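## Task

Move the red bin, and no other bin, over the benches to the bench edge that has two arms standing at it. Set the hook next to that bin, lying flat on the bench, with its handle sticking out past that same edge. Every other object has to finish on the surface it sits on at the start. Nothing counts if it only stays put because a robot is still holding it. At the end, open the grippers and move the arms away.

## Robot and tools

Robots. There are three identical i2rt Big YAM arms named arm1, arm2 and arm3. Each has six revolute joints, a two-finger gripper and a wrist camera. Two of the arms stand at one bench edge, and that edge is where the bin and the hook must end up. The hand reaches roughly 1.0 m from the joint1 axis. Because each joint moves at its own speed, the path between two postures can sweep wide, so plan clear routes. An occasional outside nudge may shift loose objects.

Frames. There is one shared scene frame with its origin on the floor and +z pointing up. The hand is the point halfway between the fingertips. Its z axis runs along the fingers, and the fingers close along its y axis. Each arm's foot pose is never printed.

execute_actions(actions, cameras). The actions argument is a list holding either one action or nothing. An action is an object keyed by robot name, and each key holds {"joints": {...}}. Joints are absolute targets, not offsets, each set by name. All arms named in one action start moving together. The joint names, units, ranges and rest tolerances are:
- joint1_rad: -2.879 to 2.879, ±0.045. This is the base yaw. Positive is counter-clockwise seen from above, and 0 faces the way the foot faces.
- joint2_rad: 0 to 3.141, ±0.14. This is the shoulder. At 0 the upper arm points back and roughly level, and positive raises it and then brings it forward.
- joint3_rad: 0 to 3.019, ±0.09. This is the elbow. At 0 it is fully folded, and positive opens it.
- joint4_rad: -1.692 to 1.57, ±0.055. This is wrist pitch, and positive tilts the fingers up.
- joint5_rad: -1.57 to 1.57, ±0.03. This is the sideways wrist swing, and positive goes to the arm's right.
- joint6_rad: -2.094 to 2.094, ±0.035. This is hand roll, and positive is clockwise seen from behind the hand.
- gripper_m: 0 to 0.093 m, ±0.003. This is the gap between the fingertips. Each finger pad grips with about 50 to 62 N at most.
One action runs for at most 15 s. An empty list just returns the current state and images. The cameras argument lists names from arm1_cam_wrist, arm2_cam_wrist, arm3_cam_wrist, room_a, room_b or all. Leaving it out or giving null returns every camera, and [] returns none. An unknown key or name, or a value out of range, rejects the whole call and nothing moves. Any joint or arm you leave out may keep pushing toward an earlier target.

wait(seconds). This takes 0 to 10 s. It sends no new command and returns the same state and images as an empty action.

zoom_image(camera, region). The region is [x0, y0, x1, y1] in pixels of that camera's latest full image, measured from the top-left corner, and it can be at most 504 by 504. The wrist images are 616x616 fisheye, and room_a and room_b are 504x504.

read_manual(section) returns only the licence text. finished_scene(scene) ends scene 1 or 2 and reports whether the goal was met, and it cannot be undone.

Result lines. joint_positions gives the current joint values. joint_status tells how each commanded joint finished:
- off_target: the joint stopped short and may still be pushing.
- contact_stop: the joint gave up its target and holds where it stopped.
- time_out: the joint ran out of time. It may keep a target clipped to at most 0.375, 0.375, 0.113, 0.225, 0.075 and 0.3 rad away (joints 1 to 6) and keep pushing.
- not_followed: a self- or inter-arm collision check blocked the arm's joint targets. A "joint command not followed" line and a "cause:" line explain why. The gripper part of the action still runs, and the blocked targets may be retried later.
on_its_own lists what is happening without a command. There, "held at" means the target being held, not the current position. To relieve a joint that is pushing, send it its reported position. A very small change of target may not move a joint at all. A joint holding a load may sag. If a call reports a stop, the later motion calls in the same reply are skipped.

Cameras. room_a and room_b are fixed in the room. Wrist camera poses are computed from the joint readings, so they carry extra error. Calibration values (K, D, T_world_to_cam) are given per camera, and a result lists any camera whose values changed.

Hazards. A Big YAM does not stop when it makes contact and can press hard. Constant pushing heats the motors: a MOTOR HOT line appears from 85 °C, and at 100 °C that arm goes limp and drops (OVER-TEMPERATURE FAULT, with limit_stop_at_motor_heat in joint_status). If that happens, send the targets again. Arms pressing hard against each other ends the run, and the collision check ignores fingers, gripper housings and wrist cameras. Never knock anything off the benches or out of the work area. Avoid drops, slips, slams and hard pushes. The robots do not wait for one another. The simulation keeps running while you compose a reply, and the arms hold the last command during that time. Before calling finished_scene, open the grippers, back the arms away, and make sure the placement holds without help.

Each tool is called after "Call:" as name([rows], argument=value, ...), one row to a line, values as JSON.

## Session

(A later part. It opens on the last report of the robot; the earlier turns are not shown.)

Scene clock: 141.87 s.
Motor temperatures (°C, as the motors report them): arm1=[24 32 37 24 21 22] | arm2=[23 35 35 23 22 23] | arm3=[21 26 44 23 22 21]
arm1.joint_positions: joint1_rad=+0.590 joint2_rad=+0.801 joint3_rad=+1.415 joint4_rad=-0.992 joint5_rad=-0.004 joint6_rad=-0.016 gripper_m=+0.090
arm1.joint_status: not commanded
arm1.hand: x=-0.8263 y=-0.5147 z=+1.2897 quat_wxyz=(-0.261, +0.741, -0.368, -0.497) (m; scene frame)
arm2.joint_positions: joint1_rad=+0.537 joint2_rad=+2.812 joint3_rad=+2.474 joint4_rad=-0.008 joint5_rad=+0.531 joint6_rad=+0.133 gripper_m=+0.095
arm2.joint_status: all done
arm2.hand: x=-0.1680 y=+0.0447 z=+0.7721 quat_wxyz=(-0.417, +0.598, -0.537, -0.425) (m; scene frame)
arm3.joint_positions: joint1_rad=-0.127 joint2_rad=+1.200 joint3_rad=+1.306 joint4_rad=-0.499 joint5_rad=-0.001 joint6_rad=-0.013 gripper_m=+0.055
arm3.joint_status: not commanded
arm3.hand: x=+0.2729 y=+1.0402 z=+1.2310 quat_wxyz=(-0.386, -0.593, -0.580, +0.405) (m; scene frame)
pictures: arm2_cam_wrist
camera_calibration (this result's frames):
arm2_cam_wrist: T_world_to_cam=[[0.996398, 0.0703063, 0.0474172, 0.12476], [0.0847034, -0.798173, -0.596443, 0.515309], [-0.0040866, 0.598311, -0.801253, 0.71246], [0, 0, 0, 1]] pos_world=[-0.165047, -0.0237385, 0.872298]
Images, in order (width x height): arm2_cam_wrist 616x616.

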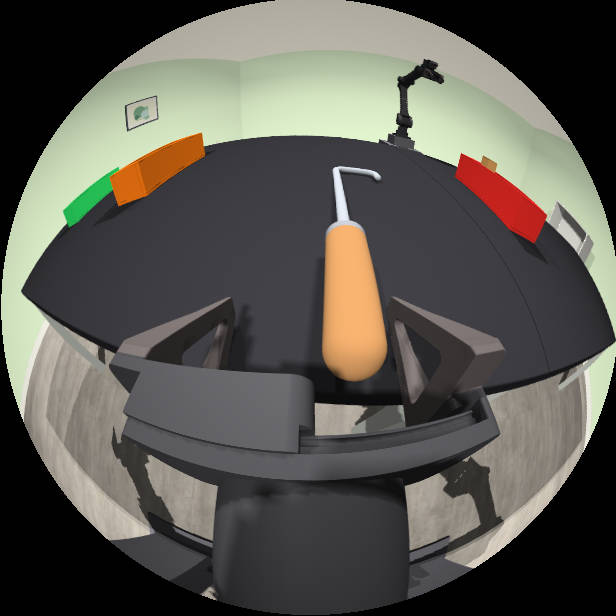

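Call:
execute_actions([
  {"arm2":{"joints":{"joint3_rad":2.68}}},
], cameras=[])

Call:
execute_actions([
  {"arm2":{"joints":{"joint2_rad":2.77}}},
], cameras=[])

Scene clock: 151.47 s.
Motor temperatures (°C, as the motors report them): arm1=[24 31 36 24 21 22] | arm2=[23 36 35 23 22 23] | arm3=[21 26 44 23 22 21]
arm1.joint_positions: joint1_rad=+0.590 joint2_rad=+0.801 joint3_rad=+1.415 joint4_rad=-0.992 joint5_rad=-0.004 joint6_rad=-0.016 gripper_m=+0.090
arm1.joint_status: not commanded
arm1.hand: x=-0.8263 y=-0.5147 z=+1.2897 quat_wxyz=(-0.261, +0.741, -0.368, -0.497) (m; scene frame)
arm2.joint_positions: joint1_rad=+0.537 joint2_rad=+2.818 joint3_rad=+2.636 joint4_rad=-0.008 joint5_rad=+0.531 joint6_rad=+0.133 gripper_m=+0.095
arm2.joint_status: all done
arm2.hand: x=-0.1821 y=+0.0650 z=+0.8620 quat_wxyz=(-0.429, +0.550, -0.527, -0.485) (m; scene frame)
arm3.joint_positions: joint1_rad=-0.127 joint2_rad=+1.200 joint3_rad=+1.306 joint4_rad=-0.499 joint5_rad=-0.001 joint6_rad=-0.013 gripper_m=+0.055
arm3.joint_status: not commanded
arm3.hand: x=+0.2729 y=+1.0402 z=+1.2310 quat_wxyz=(-0.386, -0.593, -0.580, +0.405) (m; scene frame)
pictures: none
No camera images: the call's "cameras" was empty. Leave "cameras" out to get every camera's image.

Scene clock: 152.00 s.
Motor temperatures (°C, as the motors report them): arm1=[24 30 36 24 21 22] | arm2=[23 36 36 23 22 23] | arm3=[21 26 44 23 22 21]
arm1.joint_positions: joint1_rad=+0.590 joint2_rad=+0.801 joint3_rad=+1.415 joint4_rad=-0.992 joint5_rad=-0.004 joint6_rad=-0.016 gripper_m=+0.090
arm1.joint_status: not commanded
arm1.hand: x=-0.8263 y=-0.5147 z=+1.2897 quat_wxyz=(-0.261, +0.741, -0.368, -0.497) (m; scene frame)
arm2.joint_positions: joint1_rad=+0.537 joint2_rad=+2.818 joint3_rad=+2.636 joint4_rad=-0.008 joint5_rad=+0.531 joint6_rad=+0.133 gripper_m=+0.095
arm2.joint_status: all done
arm2.hand: x=-0.1821 y=+0.0650 z=+0.8620 quat_wxyz=(-0.429, +0.550, -0.527, -0.485) (m; scene frame)
arm3.joint_positions: joint1_rad=-0.127 joint2_rad=+1.200 joint3_rad=+1.306 joint4_rad=-0.499 joint5_rad=-0.001 joint6_rad=-0.013 gripper_m=+0.055
arm3.joint_status: not commanded
arm3.hand: x=+0.2729 y=+1.0402 z=+1.2310 quat_wxyz=(-0.386, -0.593, -0.580, +0.405) (m; scene frame)
pictures: none
No camera images: the call's "cameras" was empty. Leave "cameras" out to get every camera's image.

Call:
execute_actions([
  {"arm2":{"joints":{"joint1_rad":0.48}}},
], cameras=[])

Call:
execute_actions([
  {"arm2":{"joints":{"joint2_rad":2.965}}},
], cameras=["arm2_cam_wrist"])

Scene clock: 158.33 s.
Motor temperatures (°C, as the motors report them): arm1=[24 30 35 24 21 22] | arm2=[23 37 36 23 22 23] | arm3=[21 26 44 23 22 21]
arm1.joint_positions: joint1_rad=+0.590 joint2_rad=+0.801 joint3_rad=+1.415 joint4_rad=-0.992 joint5_rad=-0.004 joint6_rad=-0.016 gripper_m=+0.090
arm1.joint_status: not commanded
arm1.hand: x=-0.8263 y=-0.5147 z=+1.2897 quat_wxyz=(-0.261, +0.741, -0.368, -0.497) (m; scene frame)
arm2.joint_positions: joint1_rad=+0.476 joint2_rad=+2.818 joint3_rad=+2.636 joint4_rad=-0.008 joint5_rad=+0.531 joint6_rad=+0.133 gripper_m=+0.095
arm2.joint_status: all done
arm2.hand: x=-0.1286 y=+0.0943 z=+0.8618 quat_wxyz=(-0.444, +0.533, -0.544, -0.472) (m; scene frame)
arm3.joint_positions: joint1_rad=-0.127 joint2_rad=+1.200 joint3_rad=+1.306 joint4_rad=-0.499 joint5_rad=-0.001 joint6_rad=-0.013 gripper_m=+0.055
arm3.joint_status: not commanded
arm3.hand: x=+0.2729 y=+1.0402 z=+1.2310 quat_wxyz=(-0.386, -0.593, -0.580, +0.405) (m; scene frame)
pictures: none
No camera images: the call's "cameras" was empty. Leave "cameras" out to get every camera's image.

Scene clock: 159.23 s.
Motor temperatures (°C, as the motors report them): arm1=[24 30 35 24 21 22] | arm2=[23 37 36 23 22 23] | arm3=[21 26 44 23 22 21]
arm1.joint_positions: joint1_rad=+0.590 joint2_rad=+0.801 joint3_rad=+1.415 joint4_rad=-0.992 joint5_rad=-0.004 joint6_rad=-0.016 gripper_m=+0.090
arm1.joint_status: not commanded
arm1.hand: x=-0.8263 y=-0.5147 z=+1.2897 quat_wxyz=(-0.261, +0.741, -0.368, -0.497) (m; scene frame)
arm2.joint_positions: joint1_rad=+0.480 joint2_rad=+2.917 joint3_rad=+2.649 joint4_rad=+0.006 joint5_rad=+0.535 joint6_rad=+0.117 gripper_m=+0.095
arm2.joint_status: all done
arm2.hand: x=-0.1281 y=+0.0864 z=+0.7762 quat_wxyz=(-0.441, +0.560, -0.545, -0.441) (m; scene frame)
arm3.joint_positions: joint1_rad=-0.127 joint2_rad=+1.200 joint3_rad=+1.306 joint4_rad=-0.499 joint5_rad=-0.001 joint6_rad=-0.013 gripper_m=+0.055
arm3.joint_status: not commanded
arm3.hand: x=+0.2729 y=+1.0402 z=+1.2310 quat_wxyz=(-0.386, -0.593, -0.580, +0.405) (m; scene frame)
pictures: arm2_cam_wrist
camera_calibration (this result's frames):
arm2_cam_wrist: T_world_to_cam=[[0.999755, 0.0110145, 0.0191938, 0.109402], [0.0208879, -0.756136, -0.654082, 0.58062], [0.00730871, 0.654322, -0.75618, 0.652552], [0, 0, 0, 1]] pos_world=[-0.126273, 0.0108428, 0.87112]
Images, in order (width x height): arm2_cam_wrist 616x616.

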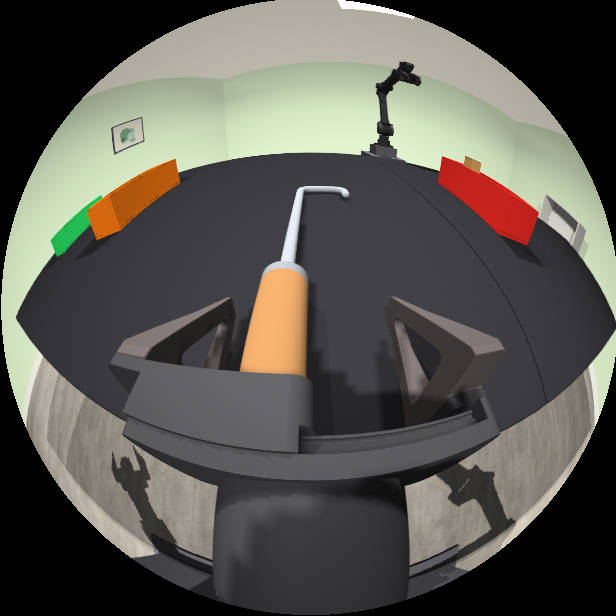

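Handle between fingers, good depth. Close.

Call:
execute_actions([
  {"arm2":{"joints":{"joint2_rad":2.917,"gripper_m":0}}},
], cameras=["arm2_cam_wrist"])

Scene clock: 162.97 s.
Motor temperatures (°C, as the motors report them): arm1=[24 30 35 24 21 22] | arm2=[23 37 36 23 22 23] | arm3=[21 26 44 23 22 21]
arm1.joint_positions: joint1_rad=+0.590 joint2_rad=+0.801 joint3_rad=+1.415 joint4_rad=-0.992 joint5_rad=-0.004 joint6_rad=-0.016 gripper_m=+0.090
arm1.joint_status: not commanded
arm1.hand: x=-0.8263 y=-0.5147 z=+1.2897 quat_wxyz=(-0.261, +0.741, -0.368, -0.497) (m; scene frame)
arm2.joint_positions: joint1_rad=+0.479 joint2_rad=+2.917 joint3_rad=+2.649 joint4_rad=+0.006 joint5_rad=+0.536 joint6_rad=+0.115 gripper_m=+0.074
arm2.joint_status: gripper_m off_target (ended at +0.074, target +0.000); the others done
arm2.hand: x=-0.1267 y=+0.0871 z=+0.7762 quat_wxyz=(-0.442, +0.560, -0.545, -0.440) (m; scene frame)
arm3.joint_positions: joint1_rad=-0.127 joint2_rad=+1.200 joint3_rad=+1.306 joint4_rad=-0.499 joint5_rad=-0.001 joint6_rad=-0.013 gripper_m=+0.055
arm3.joint_status: not commanded
arm3.hand: x=+0.2729 y=+1.0402 z=+1.2310 quat_wxyz=(-0.386, -0.593, -0.580, +0.405) (m; scene frame)
pictures: arm2_cam_wrist
camera_calibration (this result's frames):
arm2_cam_wrist: T_world_to_cam=[[0.999741, 0.00908647, 0.0208464, 0.106799], [0.0205119, -0.756101, -0.654133, 0.581112], [0.00981825, 0.654392, -0.756092, 0.652338], [0, 0, 0, 1]] pos_world=[-0.125096, 0.0115244, 0.871126]
Images, in order (width x height): arm2_cam_wrist 616x616.

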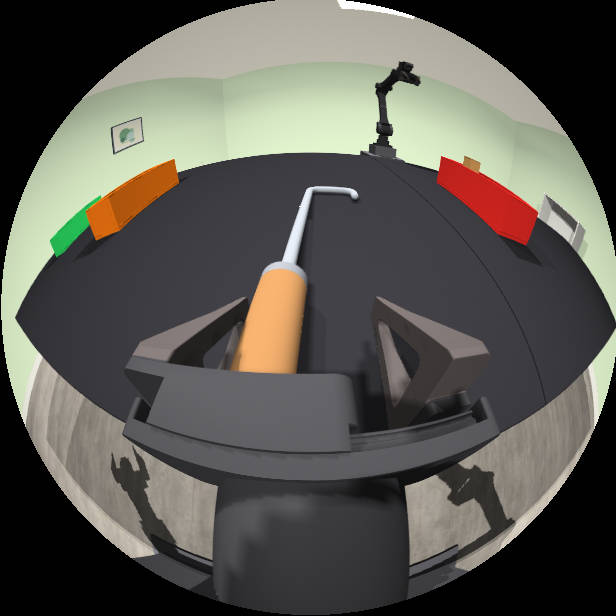

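Call:
execute_actions([
  {"arm2":{"joints":{"gripper_m":0.09,"joint1_rad":0.53}}},
], cameras=["arm2_cam_wrist"])

Scene clock: 168.37 s.
Motor temperatures (°C, as the motors report them): arm1=[24 29 35 24 21 22] | arm2=[23 37 36 23 22 23] | arm3=[21 26 44 23 22 21]
arm1.joint_positions: joint1_rad=+0.590 joint2_rad=+0.801 joint3_rad=+1.415 joint4_rad=-0.992 joint5_rad=-0.004 joint6_rad=-0.016 gripper_m=+0.090
arm1.joint_status: not commanded
arm1.hand: x=-0.8263 y=-0.5147 z=+1.2897 quat_wxyz=(-0.261, +0.741, -0.368, -0.497) (m; scene frame)
arm2.joint_positions: joint1_rad=+0.523 joint2_rad=+2.917 joint3_rad=+2.649 joint4_rad=+0.006 joint5_rad=+0.536 joint6_rad=+0.116 gripper_m=+0.090
arm2.joint_status: all done
arm2.hand: x=-0.1649 y=+0.0665 z=+0.7764 quat_wxyz=(-0.433, +0.571, -0.533, -0.450) (m; scene frame)
arm3.joint_positions: joint1_rad=-0.127 joint2_rad=+1.200 joint3_rad=+1.306 joint4_rad=-0.499 joint5_rad=-0.001 joint6_rad=-0.013 gripper_m=+0.055
arm3.joint_status: not commanded
arm3.hand: x=+0.2729 y=+1.0402 z=+1.2310 quat_wxyz=(-0.386, -0.593, -0.580, +0.405) (m; scene frame)
pictures: arm2_cam_wrist
camera_calibration (this result's frames):
arm2_cam_wrist: T_world_to_cam=[[0.998422, 0.0523807, 0.0202516, 0.142614], [0.0528487, -0.754365, -0.654324, 0.571747], [-0.0189969, 0.654362, -0.755943, 0.661476], [0, 0, 0, 1]] pos_world=[-0.160039, -0.00900838, 0.871258]
Images, in order (width x height): arm2_cam_wrist 616x616.

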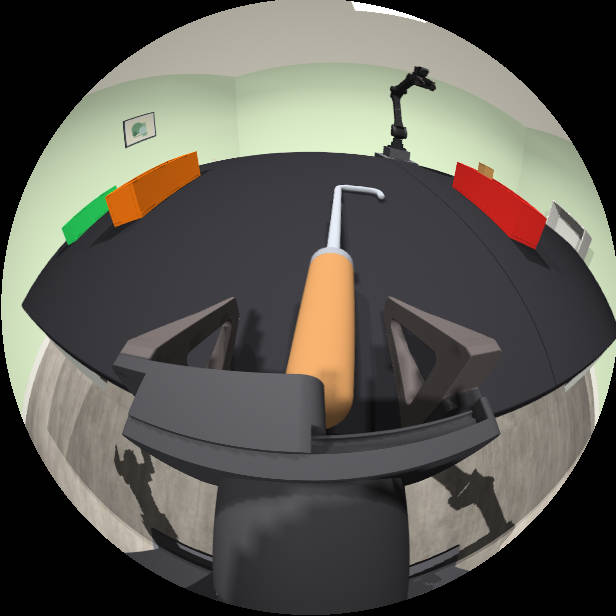

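Call:
execute_actions([
  {"arm2":{"joints":{"gripper_m":0}}},
], cameras=["arm2_cam_wrist"])

Scene clock: 171.37 s.
Motor temperatures (°C, as the motors report them): arm1=[24 29 35 24 21 22] | arm2=[23 37 36 23 22 23] | arm3=[21 26 44 23 22 21]
arm1.joint_positions: joint1_rad=+0.590 joint2_rad=+0.801 joint3_rad=+1.415 joint4_rad=-0.992 joint5_rad=-0.004 joint6_rad=-0.016 gripper_m=+0.090
arm1.joint_status: not commanded
arm1.hand: x=-0.8263 y=-0.5147 z=+1.2897 quat_wxyz=(-0.261, +0.741, -0.368, -0.497) (m; scene frame)
arm2.joint_positions: joint1_rad=+0.520 joint2_rad=+2.917 joint3_rad=+2.649 joint4_rad=+0.006 joint5_rad=+0.531 joint6_rad=+0.119 gripper_m=+0.031
arm2.joint_status: gripper_m off_target (ended at +0.031, target +0.000)
arm2.hand: x=-0.1635 y=+0.0677 z=+0.7763 quat_wxyz=(-0.431, +0.571, -0.533, -0.451) (m; scene frame)
arm3.joint_positions: joint1_rad=-0.127 joint2_rad=+1.200 joint3_rad=+1.306 joint4_rad=-0.499 joint5_rad=-0.001 joint6_rad=-0.013 gripper_m=+0.055
arm3.joint_status: not commanded
arm3.hand: x=+0.2729 y=+1.0402 z=+1.2310 quat_wxyz=(-0.386, -0.593, -0.580, +0.405) (m; scene frame)
pictures: arm2_cam_wrist
camera_calibration (this result's frames):
arm2_cam_wrist: T_world_to_cam=[[0.998413, 0.0541237, 0.0155321, 0.144708], [0.0510873, -0.754698, -0.65408, 0.572131], [-0.0236792, 0.653836, -0.756266, 0.660174], [0, 0, 0, 1]] pos_world=[-0.158075, -0.00769123, 0.871239]
Images, in order (width x height): arm2_cam_wrist 616x616.

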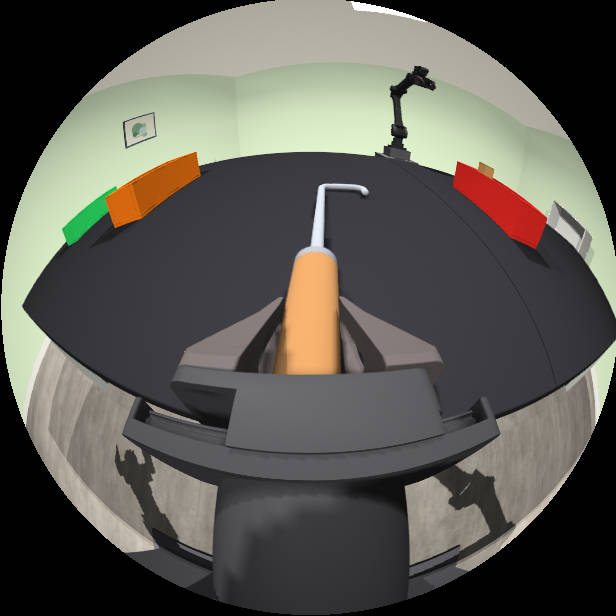

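Call:
execute_actions([
  {"arm2":{"joints":{"joint2_rad":2.62}}},
], cameras=[])

Call:
execute_actions([
  {"arm2":{"joints":{"joint2_rad":2.35,"joint5_rad":0,"joint6_rad":1.53}}},
], cameras=[])

Call:
execute_actions([
  {"arm2":{"joints":{"joint1_rad":0.05,"joint2_rad":2.12,"joint3_rad":1.72,"joint4_rad":0.55}}},
], cameras=["room_a","room_b"])

Call:
zoom_image(camera="room_a", region=[190,210,330,340])

Call:
zoom_image(camera="room_b", region=[220,190,350,290])

Scene clock: 184.10 s.
Motor temperatures (°C, as the motors report them): arm1=[24 29 35 24 21 22] | arm2=[23 38 37 23 22 23] | arm3=[21 26 44 23 22 21]
arm1.joint_positions: joint1_rad=+0.590 joint2_rad=+0.801 joint3_rad=+1.415 joint4_rad=-0.992 joint5_rad=-0.004 joint6_rad=-0.016 gripper_m=+0.090
arm1.joint_status: not commanded
arm1.hand: x=-0.8263 y=-0.5147 z=+1.2897 quat_wxyz=(-0.261, +0.741, -0.368, -0.497) (m; scene frame)
arm2.joint_positions: joint1_rad=+0.525 joint2_rad=+2.659 joint3_rad=+2.643 joint4_rad=-0.027 joint5_rad=+0.530 joint6_rad=+0.127 gripper_m=+0.031
arm2.joint_status: all done
arm2.hand: x=-0.1693 y=+0.0677 z=+1.0166 quat_wxyz=(-0.443, +0.501, -0.517, -0.535) (m; scene frame)
arm3.joint_positions: joint1_rad=-0.127 joint2_rad=+1.200 joint3_rad=+1.306 joint4_rad=-0.499 joint5_rad=-0.001 joint6_rad=-0.013 gripper_m=+0.055
arm3.joint_status: not commanded
arm3.hand: x=+0.2729 y=+1.0402 z=+1.2310 quat_wxyz=(-0.386, -0.593, -0.580, +0.405) (m; scene frame)
pictures: none
No camera images: the call's "cameras" was empty. Leave "cameras" out to get every camera's image.

Scene clock: 187.43 s.
Motor temperatures (°C, as the motors report them): arm1=[24 29 35 24 21 22] | arm2=[23 39 37 23 22 23] | arm3=[21 26 44 23 22 21]
arm1.joint_positions: joint1_rad=+0.590 joint2_rad=+0.801 joint3_rad=+1.415 joint4_rad=-0.992 joint5_rad=-0.004 joint6_rad=-0.016 gripper_m=+0.090
arm1.joint_status: not commanded
arm1.hand: x=-0.8263 y=-0.5147 z=+1.2897 quat_wxyz=(-0.261, +0.741, -0.368, -0.497) (m; scene frame)
arm2.joint_positions: joint1_rad=+0.530 joint2_rad=+2.378 joint3_rad=+2.629 joint4_rad=-0.035 joint5_rad=-0.001 joint6_rad=+1.479 gripper_m=+0.030
arm2.joint_status: joint6_rad time_out (moved +1.352 of +1.403); the others done
arm2.on_its_own: joint6_rad reads +1.479 and still pushes toward +1.530 since a time_out
arm2.hand: x=-0.2205 y=-0.0181 z=+1.2769 quat_wxyz=(+0.202, +0.215, -0.587, -0.754) (m; scene frame)
arm3.joint_positions: joint1_rad=-0.127 joint2_rad=+1.200 joint3_rad=+1.306 joint4_rad=-0.499 joint5_rad=-0.001 joint6_rad=-0.013 gripper_m=+0.055
arm3.joint_status: not commanded
arm3.hand: x=+0.2729 y=+1.0402 z=+1.2310 quat_wxyz=(-0.386, -0.593, -0.580, +0.405) (m; scene frame)
pictures: none
No camera images: the call's "cameras" was empty. Leave "cameras" out to get every camera's image.

not run: a stop came earlier in this reply.

This scene's latest camera images include none from room_a. They are from: arm2_cam_wrist. Call execute_actions without "cameras", or with room_a in "cameras", to get its image.

This scene's latest camera images include none from room_b. They are from: arm2_cam_wrist. Call execute_actions without "cameras", or with room_b in "cameras", to get its image.

Call:
execute_actions([
  {"arm2":{"joints":{"joint1_rad":0.05,"joint2_rad":2.12,"joint3_rad":1.72,"joint4_rad":0.55,"joint6_rad":1.49}}},
], cameras=["room_a","room_b"])

Call:
zoom_image(camera="room_a", region=[190,210,330,340])

Call:
zoom_image(camera="room_b", region=[220,190,350,290])

Scene clock: 195.37 s.
Motor temperatures (°C, as the motors report them): arm1=[24 28 34 24 21 22] | arm2=[23 39 38 23 22 23] | arm3=[21 26 44 23 22 21]
arm1.joint_positions: joint1_rad=+0.590 joint2_rad=+0.801 joint3_rad=+1.415 joint4_rad=-0.992 joint5_rad=-0.004 joint6_rad=-0.016 gripper_m=+0.090
arm1.joint_status: not commanded
arm1.hand: x=-0.8263 y=-0.5147 z=+1.2897 quat_wxyz=(-0.261, +0.741, -0.368, -0.497) (m; scene frame)
arm2.joint_positions: joint1_rad=+0.048 joint2_rad=+2.186 joint3_rad=+1.677 joint4_rad=+0.498 joint5_rad=+0.002 joint6_rad=+1.464 gripper_m=+0.031
arm2.joint_status: all done
arm2.hand: x=+0.2125 y=+0.0708 z=+0.9962 quat_wxyz=(+0.009, +0.082, -0.705, -0.704) (m; scene frame)
arm3.joint_positions: joint1_rad=-0.127 joint2_rad=+1.200 joint3_rad=+1.306 joint4_rad=-0.499 joint5_rad=-0.001 joint6_rad=-0.013 gripper_m=+0.055
arm3.joint_status: not commanded
arm3.hand: x=+0.2729 y=+1.0402 z=+1.2310 quat_wxyz=(-0.386, -0.593, -0.580, +0.405) (m; scene frame)
pictures: room_a, room_b
Images, in order (width x height): room_a 504x504, room_b 504x504.

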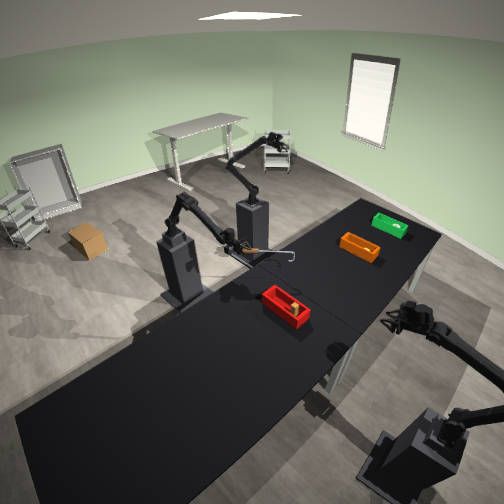

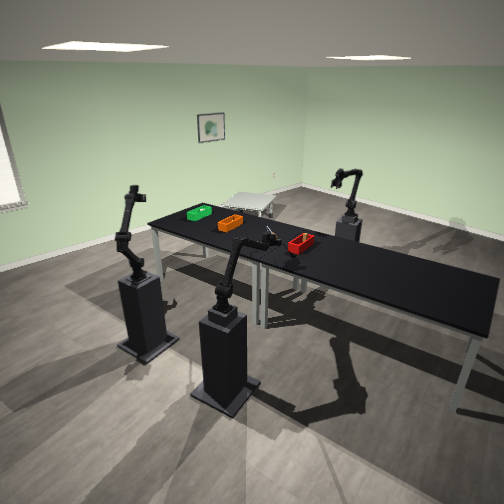

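Region (190, 210, 330, 340) of room_a's 504x504 image, scaled by 3.600, with more detail than that image has; it fills the top 468 rows of this view, and the rest is white.

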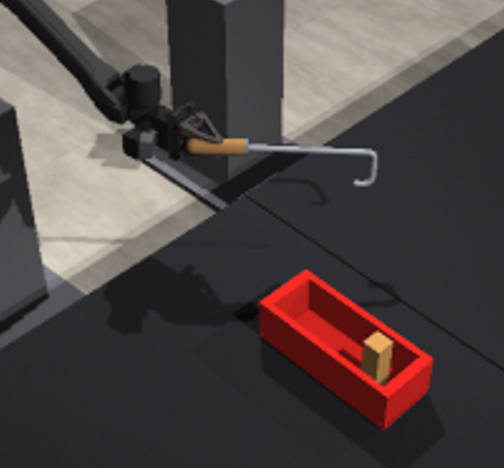

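Region (220, 190, 350, 290) of room_b's 504x504 image, scaled by 3.877, with more detail than that image has; it fills the top 388 rows of this view, and the rest is white.

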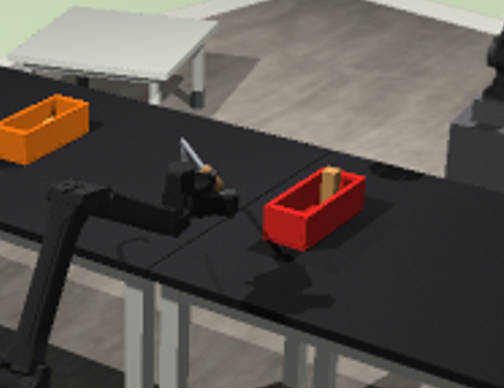

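Call:
execute_actions([
  {"arm2":{"joints":{"joint1_rad":0.18,"joint5_rad":0.55}}},
], cameras=["room_a","room_b","arm2_cam_wrist"])

Scene clock: 232.33 s.
Motor temperatures (°C, as the motors report them): arm1=[24 28 34 24 21 22] | arm2=[23 39 38 24 22 23] | arm3=[21 26 45 23 22 21]
arm1.joint_positions: joint1_rad=+0.590 joint2_rad=+0.801 joint3_rad=+1.415 joint4_rad=-0.992 joint5_rad=-0.004 joint6_rad=-0.016 gripper_m=+0.090
arm1.joint_status: not commanded
arm1.hand: x=-0.8263 y=-0.5147 z=+1.2897 quat_wxyz=(-0.261, +0.741, -0.368, -0.497) (m; scene frame)
arm2.joint_positions: joint1_rad=+0.175 joint2_rad=+2.186 joint3_rad=+1.677 joint4_rad=+0.498 joint5_rad=+0.551 joint6_rad=+1.464 gripper_m=+0.031
arm2.joint_status: all done
arm2.hand: x=+0.1968 y=+0.0477 z=+0.9965 quat_wxyz=(-0.140, -0.066, -0.707, -0.690) (m; scene frame)
arm3.joint_positions: joint1_rad=-0.127 joint2_rad=+1.200 joint3_rad=+1.306 joint4_rad=-0.499 joint5_rad=-0.001 joint6_rad=-0.013 gripper_m=+0.055
arm3.joint_status: not commanded
arm3.hand: x=+0.2729 y=+1.0402 z=+1.2310 quat_wxyz=(-0.386, -0.593, -0.580, +0.405) (m; scene frame)
pictures: arm2_cam_wrist, room_a, room_b
camera_calibration (this result's frames):
arm2_cam_wrist: T_world_to_cam=[[0.101891, -0.0470808, -0.993681, 0.969564], [-0.937994, -0.337246, -0.0802019, 0.285516], [-0.331339, 0.940238, -0.0785238, 0.219801], [0, 0, 0, 1]] pos_world=[0.241851, -0.0647285, 1.0036]
Images, in order (width x height): arm2_cam_wrist 616x616, room_a 504x504, room_b 504x504.

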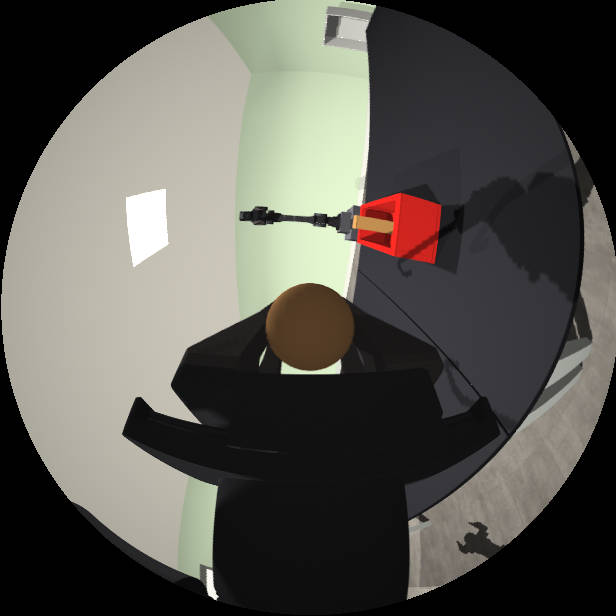

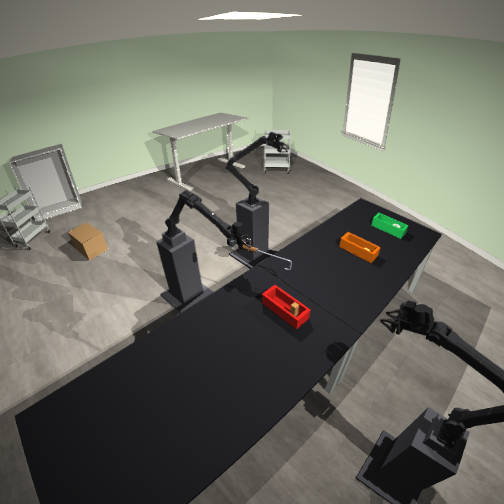

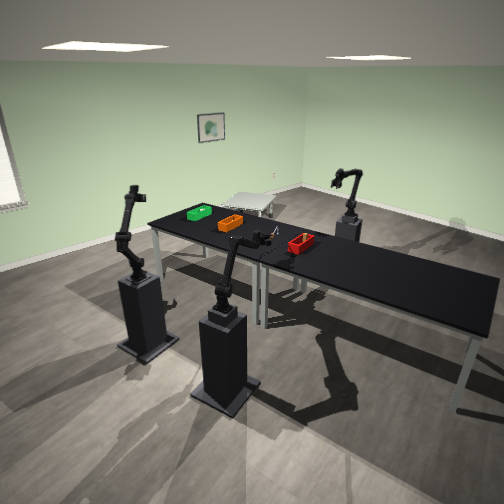

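Call:
zoom_image(camera="room_a", region=[200,200,340,340])

Call:
zoom_image(camera="room_b", region=[220,190,340,290])

Region (200, 200, 340, 340) of room_a's 504x504 image, scaled by 3.600, with more detail than that image has.

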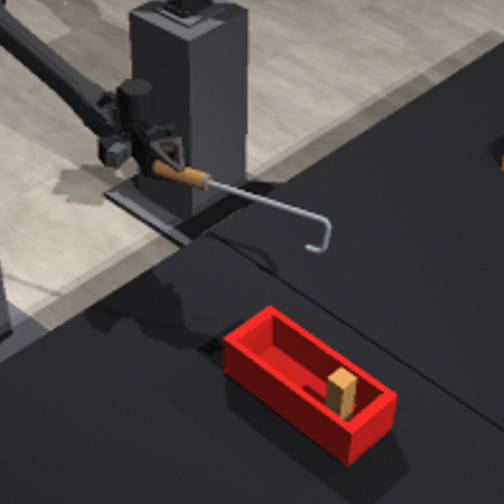

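Region (220, 190, 340, 290) of room_b's 504x504 image, scaled by 4.200, with more detail than that image has.

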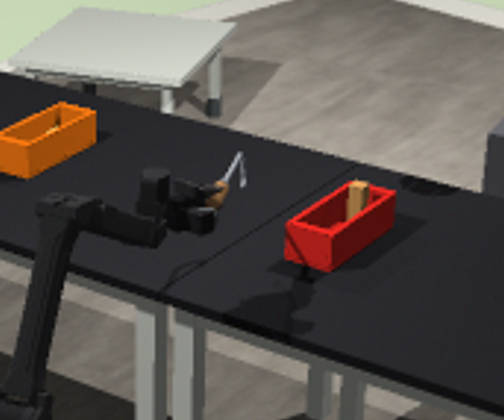

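Call:
execute_actions([
  {"arm2":{"joints":{"joint1_rad":0.18,"joint5_rad":1.1,"joint2_rad":2.27,"joint3_rad":1.85,"joint4_rad":0.45}}},
], cameras=["room_a","room_b"])

Call:
zoom_image(camera="room_a", region=[200,200,340,340])

Call:
zoom_image(camera="room_b", region=[220,190,340,290])

Scene clock: 295.57 s.
Motor temperatures (°C, as the motors report them): arm1=[24 27 34 24 21 22] | arm2=[23 41 39 24 22 23] | arm3=[21 25 45 23 22 21]
arm1.joint_positions: joint1_rad=+0.590 joint2_rad=+0.801 joint3_rad=+1.415 joint4_rad=-0.992 joint5_rad=-0.004 joint6_rad=-0.016 gripper_m=+0.090
arm1.joint_status: not commanded
arm1.hand: x=-0.8263 y=-0.5147 z=+1.2897 quat_wxyz=(-0.261, +0.741, -0.368, -0.497) (m; scene frame)
arm2.joint_positions: joint1_rad=+0.180 joint2_rad=+2.288 joint3_rad=+1.771 joint4_rad=+0.433 joint5_rad=+1.098 joint6_rad=+1.476 gripper_m=+0.031
arm2.joint_status: all done
arm2.hand: x=+0.2652 y=+0.0208 z=+0.9534 quat_wxyz=(-0.333, -0.238, -0.681, -0.607) (m; scene frame)
arm3.joint_positions: joint1_rad=-0.127 joint2_rad=+1.200 joint3_rad=+1.306 joint4_rad=-0.499 joint5_rad=-0.001 joint6_rad=-0.013 gripper_m=+0.055
arm3.joint_status: not commanded
arm3.hand: x=+0.2729 y=+1.0402 z=+1.2310 quat_wxyz=(-0.386, -0.593, -0.580, +0.405) (m; scene frame)
pictures: room_a, room_b
Images, in order (width x height): room_a 504x504, room_b 504x504.

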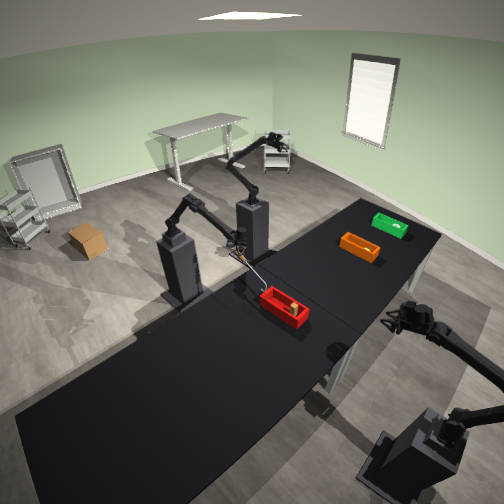

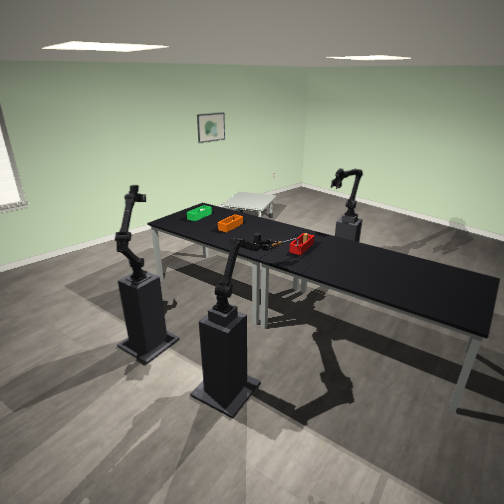

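Region (200, 200, 340, 340) of room_a's 504x504 image, scaled by 3.600, with more detail than that image has.

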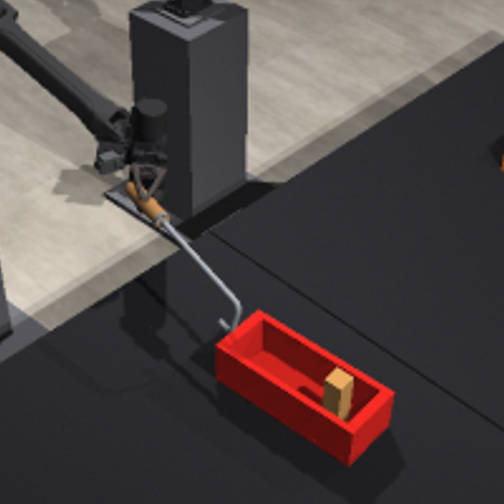

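Region (220, 190, 340, 290) of room_b's 504x504 image, scaled by 4.200, with more detail than that image has.

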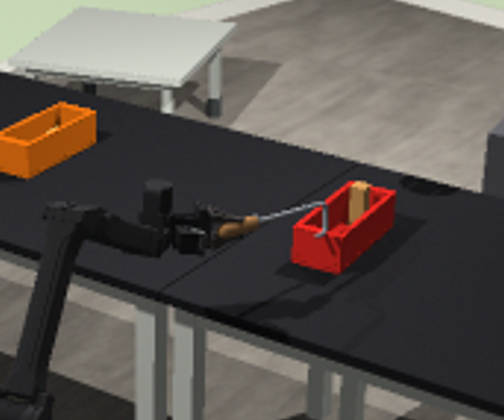

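Call:
execute_actions([
  {"arm2":{"joints":{"joint3_rad":2.1,"joint4_rad":0.25}}},
], cameras=[])

Call:
execute_actions([
  {"arm2":{"joints":{"joint2_rad":2.43,"joint3_rad":2.3,"joint4_rad":0.27}}},
], cameras=["room_a","room_b"])

Call:
zoom_image(camera="room_a", region=[200,200,340,340])

Call:
zoom_image(camera="room_b", region=[220,190,340,290])

Scene clock: 309.60 s.
Motor temperatures (°C, as the motors report them): arm1=[24 26 34 24 21 22] | arm2=[23 41 42 23 22 23] | arm3=[21 25 45 23 22 21]
arm1.joint_positions: joint1_rad=+0.590 joint2_rad=+0.801 joint3_rad=+1.415 joint4_rad=-0.992 joint5_rad=-0.004 joint6_rad=-0.016 gripper_m=+0.090
arm1.joint_status: not commanded
arm1.hand: x=-0.8263 y=-0.5147 z=+1.2897 quat_wxyz=(-0.261, +0.741, -0.368, -0.497) (m; scene frame)
arm2.joint_positions: joint1_rad=+0.180 joint2_rad=+2.301 joint3_rad=+2.022 joint4_rad=+0.230 joint5_rad=+1.099 joint6_rad=+1.470 gripper_m=+0.031
arm2.joint_status: all done
arm2.hand: x=+0.2557 y=+0.0579 z=+1.0387 quat_wxyz=(-0.328, -0.245, -0.673, -0.617) (m; scene frame)
arm3.joint_positions: joint1_rad=-0.127 joint2_rad=+1.200 joint3_rad=+1.306 joint4_rad=-0.499 joint5_rad=-0.001 joint6_rad=-0.013 gripper_m=+0.055
arm3.joint_status: not commanded
arm3.hand: x=+0.2729 y=+1.0402 z=+1.2310 quat_wxyz=(-0.386, -0.593, -0.580, +0.405) (m; scene frame)
pictures: none
No camera images: the call's "cameras" was empty. Leave "cameras" out to get every camera's image.

Scene clock: 311.67 s.
Motor temperatures (°C, as the motors report them): arm1=[24 26 34 24 21 22] | arm2=[23 41 42 23 22 23] | arm3=[21 25 45 23 22 21]
arm1.joint_positions: joint1_rad=+0.590 joint2_rad=+0.801 joint3_rad=+1.415 joint4_rad=-0.992 joint5_rad=-0.004 joint6_rad=-0.016 gripper_m=+0.090
arm1.joint_status: not commanded
arm1.hand: x=-0.8263 y=-0.5147 z=+1.2897 quat_wxyz=(-0.261, +0.741, -0.368, -0.497) (m; scene frame)
arm2.joint_positions: joint1_rad=+0.180 joint2_rad=+2.467 joint3_rad=+2.197 joint4_rad=+0.230 joint5_rad=+1.100 joint6_rad=+1.469 gripper_m=+0.031
arm2.joint_status: joint3_rad time_out (moved +0.176 of +0.278); the others done
arm2.on_its_own: joint3_rad reads +2.197 and still pushes toward +2.300 since a time_out
arm2.hand: x=+0.2463 y=+0.0926 z=+0.9901 quat_wxyz=(-0.327, -0.247, -0.670, -0.619) (m; scene frame)
arm3.joint_positions: joint1_rad=-0.127 joint2_rad=+1.200 joint3_rad=+1.306 joint4_rad=-0.499 joint5_rad=-0.001 joint6_rad=-0.013 gripper_m=+0.055
arm3.joint_status: not commanded
arm3.hand: x=+0.2729 y=+1.0402 z=+1.2310 quat_wxyz=(-0.386, -0.593, -0.580, +0.405) (m; scene frame)
pictures: room_a, room_b
Images, in order (width x height): room_a 504x504, room_b 504x504.

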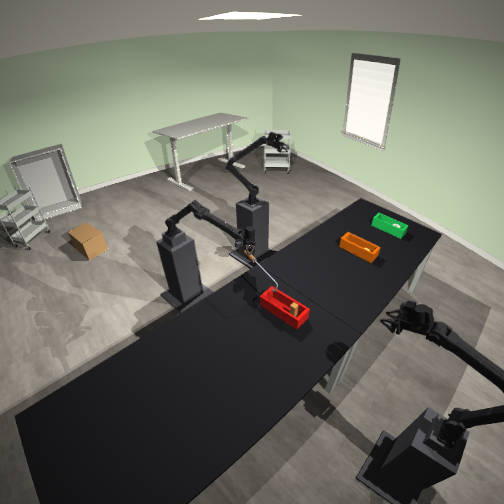

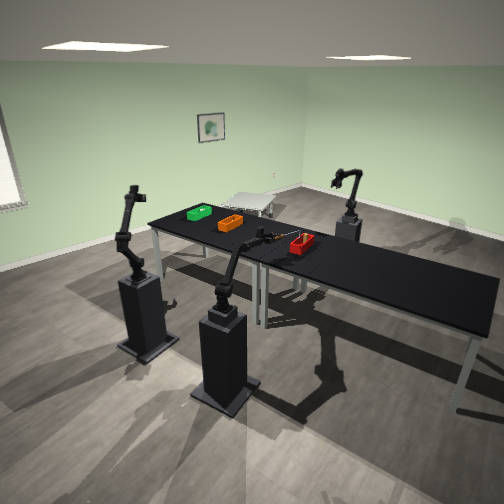

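Region (200, 200, 340, 340) of room_a's 504x504 image, scaled by 3.600, with more detail than that image has.

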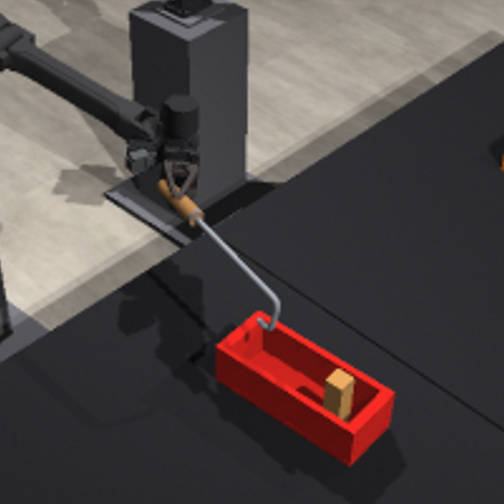

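Region (220, 190, 340, 290) of room_b's 504x504 image, scaled by 4.200, with more detail than that image has.

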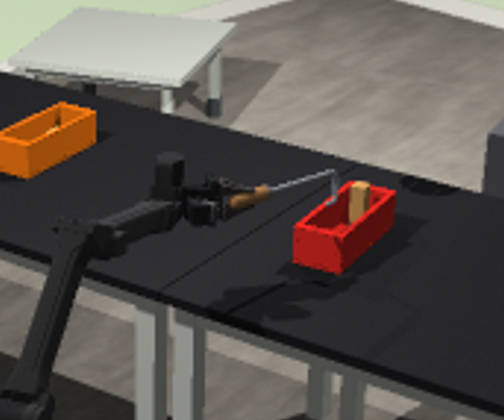

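Call:
execute_actions([
  {"arm2":{"joints":{"joint1_rad":0.125,"joint3_rad":2.3}}},
], cameras=[])

Call:
execute_actions([
  {"arm2":{"joints":{"joint2_rad":2.6,"joint3_rad":2.3,"joint4_rad":0.3}}},
], cameras=["room_a","room_b"])

Call:
zoom_image(camera="room_a", region=[200,200,340,340])

Call:
zoom_image(camera="room_b", region=[220,190,340,290])

Scene clock: 323.53 s.
Motor temperatures (°C, as the motors report them): arm1=[24 26 34 24 21 22] | arm2=[23 42 45 23 22 23] | arm3=[21 25 46 23 22 21]
arm1.joint_positions: joint1_rad=+0.590 joint2_rad=+0.801 joint3_rad=+1.415 joint4_rad=-0.992 joint5_rad=-0.004 joint6_rad=-0.016 gripper_m=+0.090
arm1.joint_status: not commanded
arm1.hand: x=-0.8263 y=-0.5147 z=+1.2897 quat_wxyz=(-0.261, +0.741, -0.368, -0.497) (m; scene frame)
arm2.joint_positions: joint1_rad=+0.121 joint2_rad=+2.467 joint3_rad=+2.197 joint4_rad=+0.230 joint5_rad=+1.100 joint6_rad=+1.469 gripper_m=+0.031
arm2.joint_status: joint3_rad time_out (moved +0.000 of +0.103); the others done
arm2.on_its_own: joint3_rad reads +2.197 and still pushes toward +2.300 since a time_out
arm2.hand: x=+0.2986 y=+0.0958 z=+0.9899 quat_wxyz=(-0.345, -0.266, -0.663, -0.609) (m; scene frame)
arm3.joint_positions: joint1_rad=-0.127 joint2_rad=+1.200 joint3_rad=+1.306 joint4_rad=-0.499 joint5_rad=-0.001 joint6_rad=-0.013 gripper_m=+0.055
arm3.joint_status: not commanded
arm3.hand: x=+0.2729 y=+1.0402 z=+1.2310 quat_wxyz=(-0.386, -0.593, -0.580, +0.405) (m; scene frame)
pictures: none
No camera images: the call's "cameras" was empty. Leave "cameras" out to get every camera's image.

not run: a stop came earlier in this reply.

Region (200, 200, 340, 340) of room_a's 504x504 image, scaled by 3.600, with more detail than that image has.

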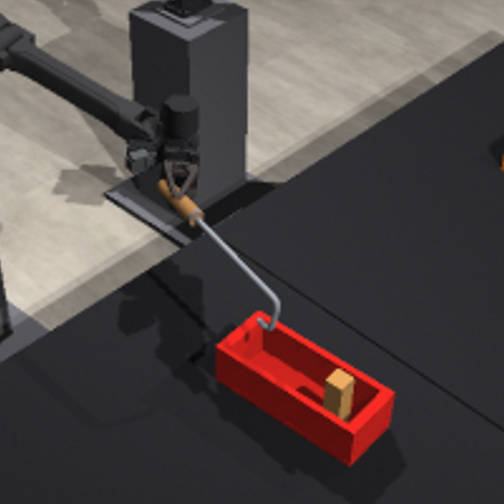

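Region (220, 190, 340, 290) of room_b's 504x504 image, scaled by 4.200, with more detail than that image has.

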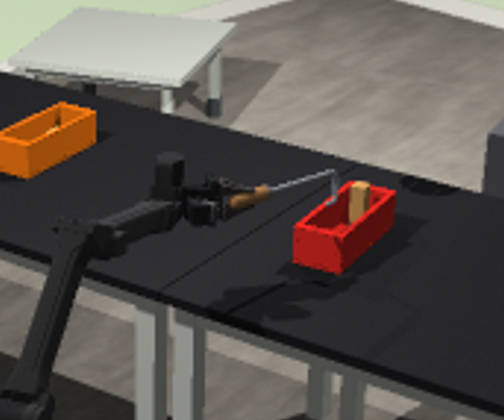

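Call:
execute_actions([
  {"arm2":{"joints":{"joint2_rad":2.62,"joint3_rad":2.22,"joint4_rad":0.3}}},
], cameras=["room_a","room_b"])

Call:
zoom_image(camera="room_a", region=[200,200,340,340])

Call:
zoom_image(camera="room_b", region=[220,190,340,290])

Scene clock: 333.03 s.
Motor temperatures (°C, as the motors report them): arm1=[24 26 34 24 21 22] | arm2=[23 42 46 23 22 23] | arm3=[21 25 46 23 22 21]
arm1.joint_positions: joint1_rad=+0.590 joint2_rad=+0.801 joint3_rad=+1.415 joint4_rad=-0.992 joint5_rad=-0.004 joint6_rad=-0.016 gripper_m=+0.090
arm1.joint_status: not commanded
arm1.hand: x=-0.8263 y=-0.5147 z=+1.2897 quat_wxyz=(-0.261, +0.741, -0.368, -0.497) (m; scene frame)
arm2.joint_positions: joint1_rad=+0.120 joint2_rad=+2.633 joint3_rad=+2.197 joint4_rad=+0.307 joint5_rad=+1.104 joint6_rad=+1.522 gripper_m=+0.030
arm2.joint_status: all done
arm2.hand: x=+0.2986 y=+0.0980 z=+0.8590 quat_wxyz=(-0.348, -0.265, -0.678, -0.591) (m; scene frame)
arm3.joint_positions: joint1_rad=-0.127 joint2_rad=+1.200 joint3_rad=+1.306 joint4_rad=-0.499 joint5_rad=-0.001 joint6_rad=-0.013 gripper_m=+0.055
arm3.joint_status: not commanded
arm3.hand: x=+0.2729 y=+1.0402 z=+1.2310 quat_wxyz=(-0.386, -0.593, -0.580, +0.405) (m; scene frame)
pictures: room_a, room_b
Images, in order (width x height): room_a 504x504, room_b 504x504.

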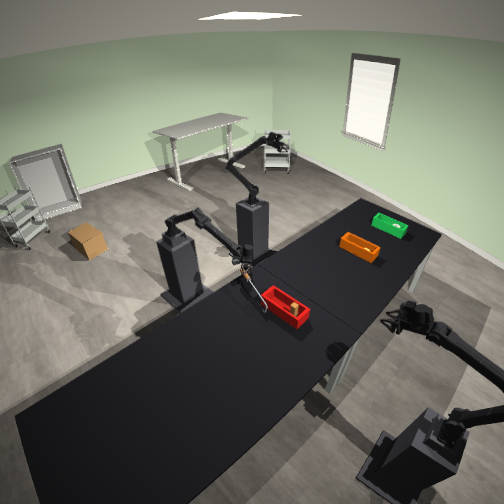

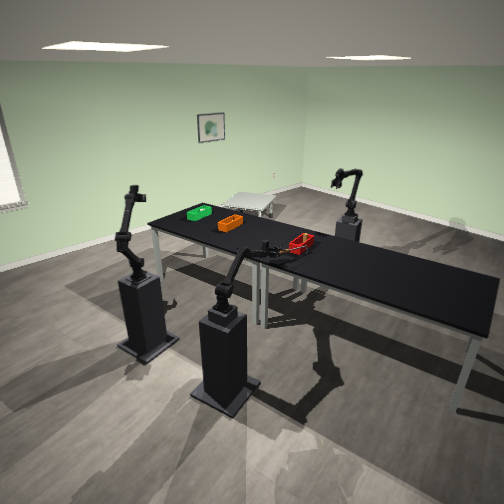

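Region (200, 200, 340, 340) of room_a's 504x504 image, scaled by 3.600, with more detail than that image has.

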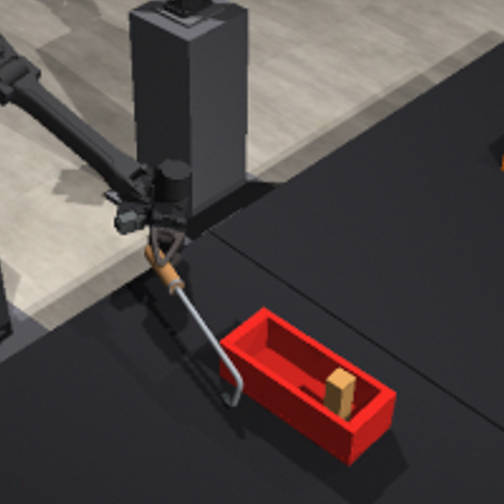

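Region (220, 190, 340, 290) of room_b's 504x504 image, scaled by 4.200, with more detail than that image has.

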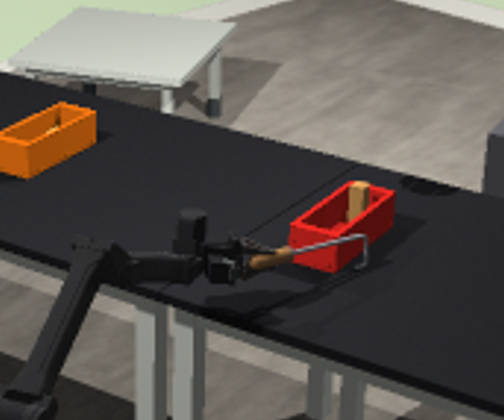

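Call:
execute_actions([
  {"arm2":{"joints":{"joint2_rad":2.4}}},
], cameras=[])

Call:
execute_actions([
  {"arm2":{"joints":{"joint1_rad":0.185,"joint6_rad":1.46}}},
], cameras=["room_a","room_b"])

Call:
zoom_image(camera="room_a", region=[200,200,340,340])

Call:
zoom_image(camera="room_b", region=[220,190,340,290])

Scene clock: 342.93 s.
Motor temperatures (°C, as the motors report them): arm1=[24 26 34 24 21 22] | arm2=[23 43 42 23 22 23] | arm3=[21 25 46 23 22 21]
arm1.joint_positions: joint1_rad=+0.590 joint2_rad=+0.801 joint3_rad=+1.415 joint4_rad=-0.992 joint5_rad=-0.004 joint6_rad=-0.016 gripper_m=+0.090
arm1.joint_status: not commanded
arm1.hand: x=-0.8263 y=-0.5147 z=+1.2897 quat_wxyz=(-0.261, +0.741, -0.368, -0.497) (m; scene frame)
arm2.joint_positions: joint1_rad=+0.120 joint2_rad=+2.456 joint3_rad=+2.188 joint4_rad=+0.275 joint5_rad=+1.101 joint6_rad=+1.472 gripper_m=+0.030
arm2.joint_status: all done
arm2.hand: x=+0.2999 y=+0.0939 z=+1.0016 quat_wxyz=(-0.335, -0.279, -0.650, -0.623) (m; scene frame)
arm3.joint_positions: joint1_rad=-0.127 joint2_rad=+1.200 joint3_rad=+1.306 joint4_rad=-0.499 joint5_rad=-0.001 joint6_rad=-0.013 gripper_m=+0.055
arm3.joint_status: not commanded
arm3.hand: x=+0.2729 y=+1.0402 z=+1.2310 quat_wxyz=(-0.386, -0.593, -0.580, +0.405) (m; scene frame)
pictures: none
No camera images: the call's "cameras" was empty. Leave "cameras" out to get every camera's image.

Scene clock: 344.33 s.
Motor temperatures (°C, as the motors report them): arm1=[24 26 34 24 21 22] | arm2=[23 43 42 23 22 23] | arm3=[21 25 46 23 22 21]
arm1.joint_positions: joint1_rad=+0.590 joint2_rad=+0.801 joint3_rad=+1.415 joint4_rad=-0.992 joint5_rad=-0.004 joint6_rad=-0.016 gripper_m=+0.090
arm1.joint_status: not commanded
arm1.hand: x=-0.8263 y=-0.5147 z=+1.2897 quat_wxyz=(-0.261, +0.741, -0.368, -0.497) (m; scene frame)
arm2.joint_positions: joint1_rad=+0.186 joint2_rad=+2.456 joint3_rad=+2.188 joint4_rad=+0.275 joint5_rad=+1.101 joint6_rad=+1.444 gripper_m=+0.030
arm2.joint_status: all done
arm2.hand: x=+0.2411 y=+0.0903 z=+1.0019 quat_wxyz=(-0.323, -0.247, -0.662, -0.629) (m; scene frame)
arm3.joint_positions: joint1_rad=-0.127 joint2_rad=+1.200 joint3_rad=+1.306 joint4_rad=-0.499 joint5_rad=-0.001 joint6_rad=-0.013 gripper_m=+0.055
arm3.joint_status: not commanded
arm3.hand: x=+0.2729 y=+1.0402 z=+1.2310 quat_wxyz=(-0.386, -0.593, -0.580, +0.405) (m; scene frame)
pictures: room_a, room_b
Images, in order (width x height): room_a 504x504, room_b 504x504.

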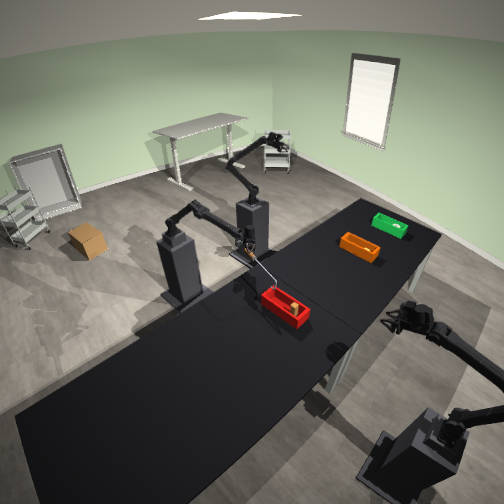

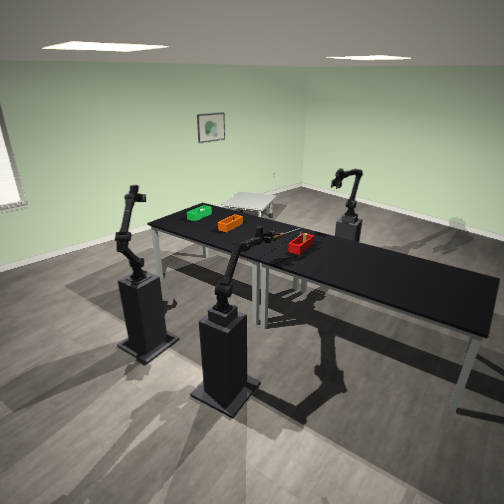

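Region (200, 200, 340, 340) of room_a's 504x504 image, scaled by 3.600, with more detail than that image has.

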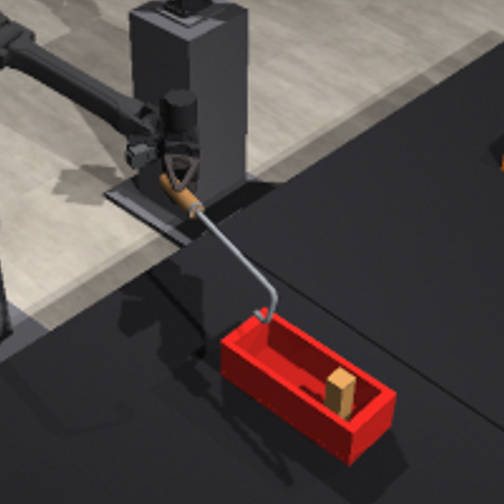

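Region (220, 190, 340, 290) of room_b's 504x504 image, scaled by 4.200, with more detail than that image has.

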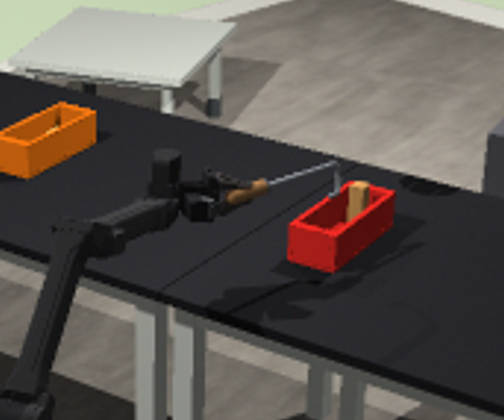

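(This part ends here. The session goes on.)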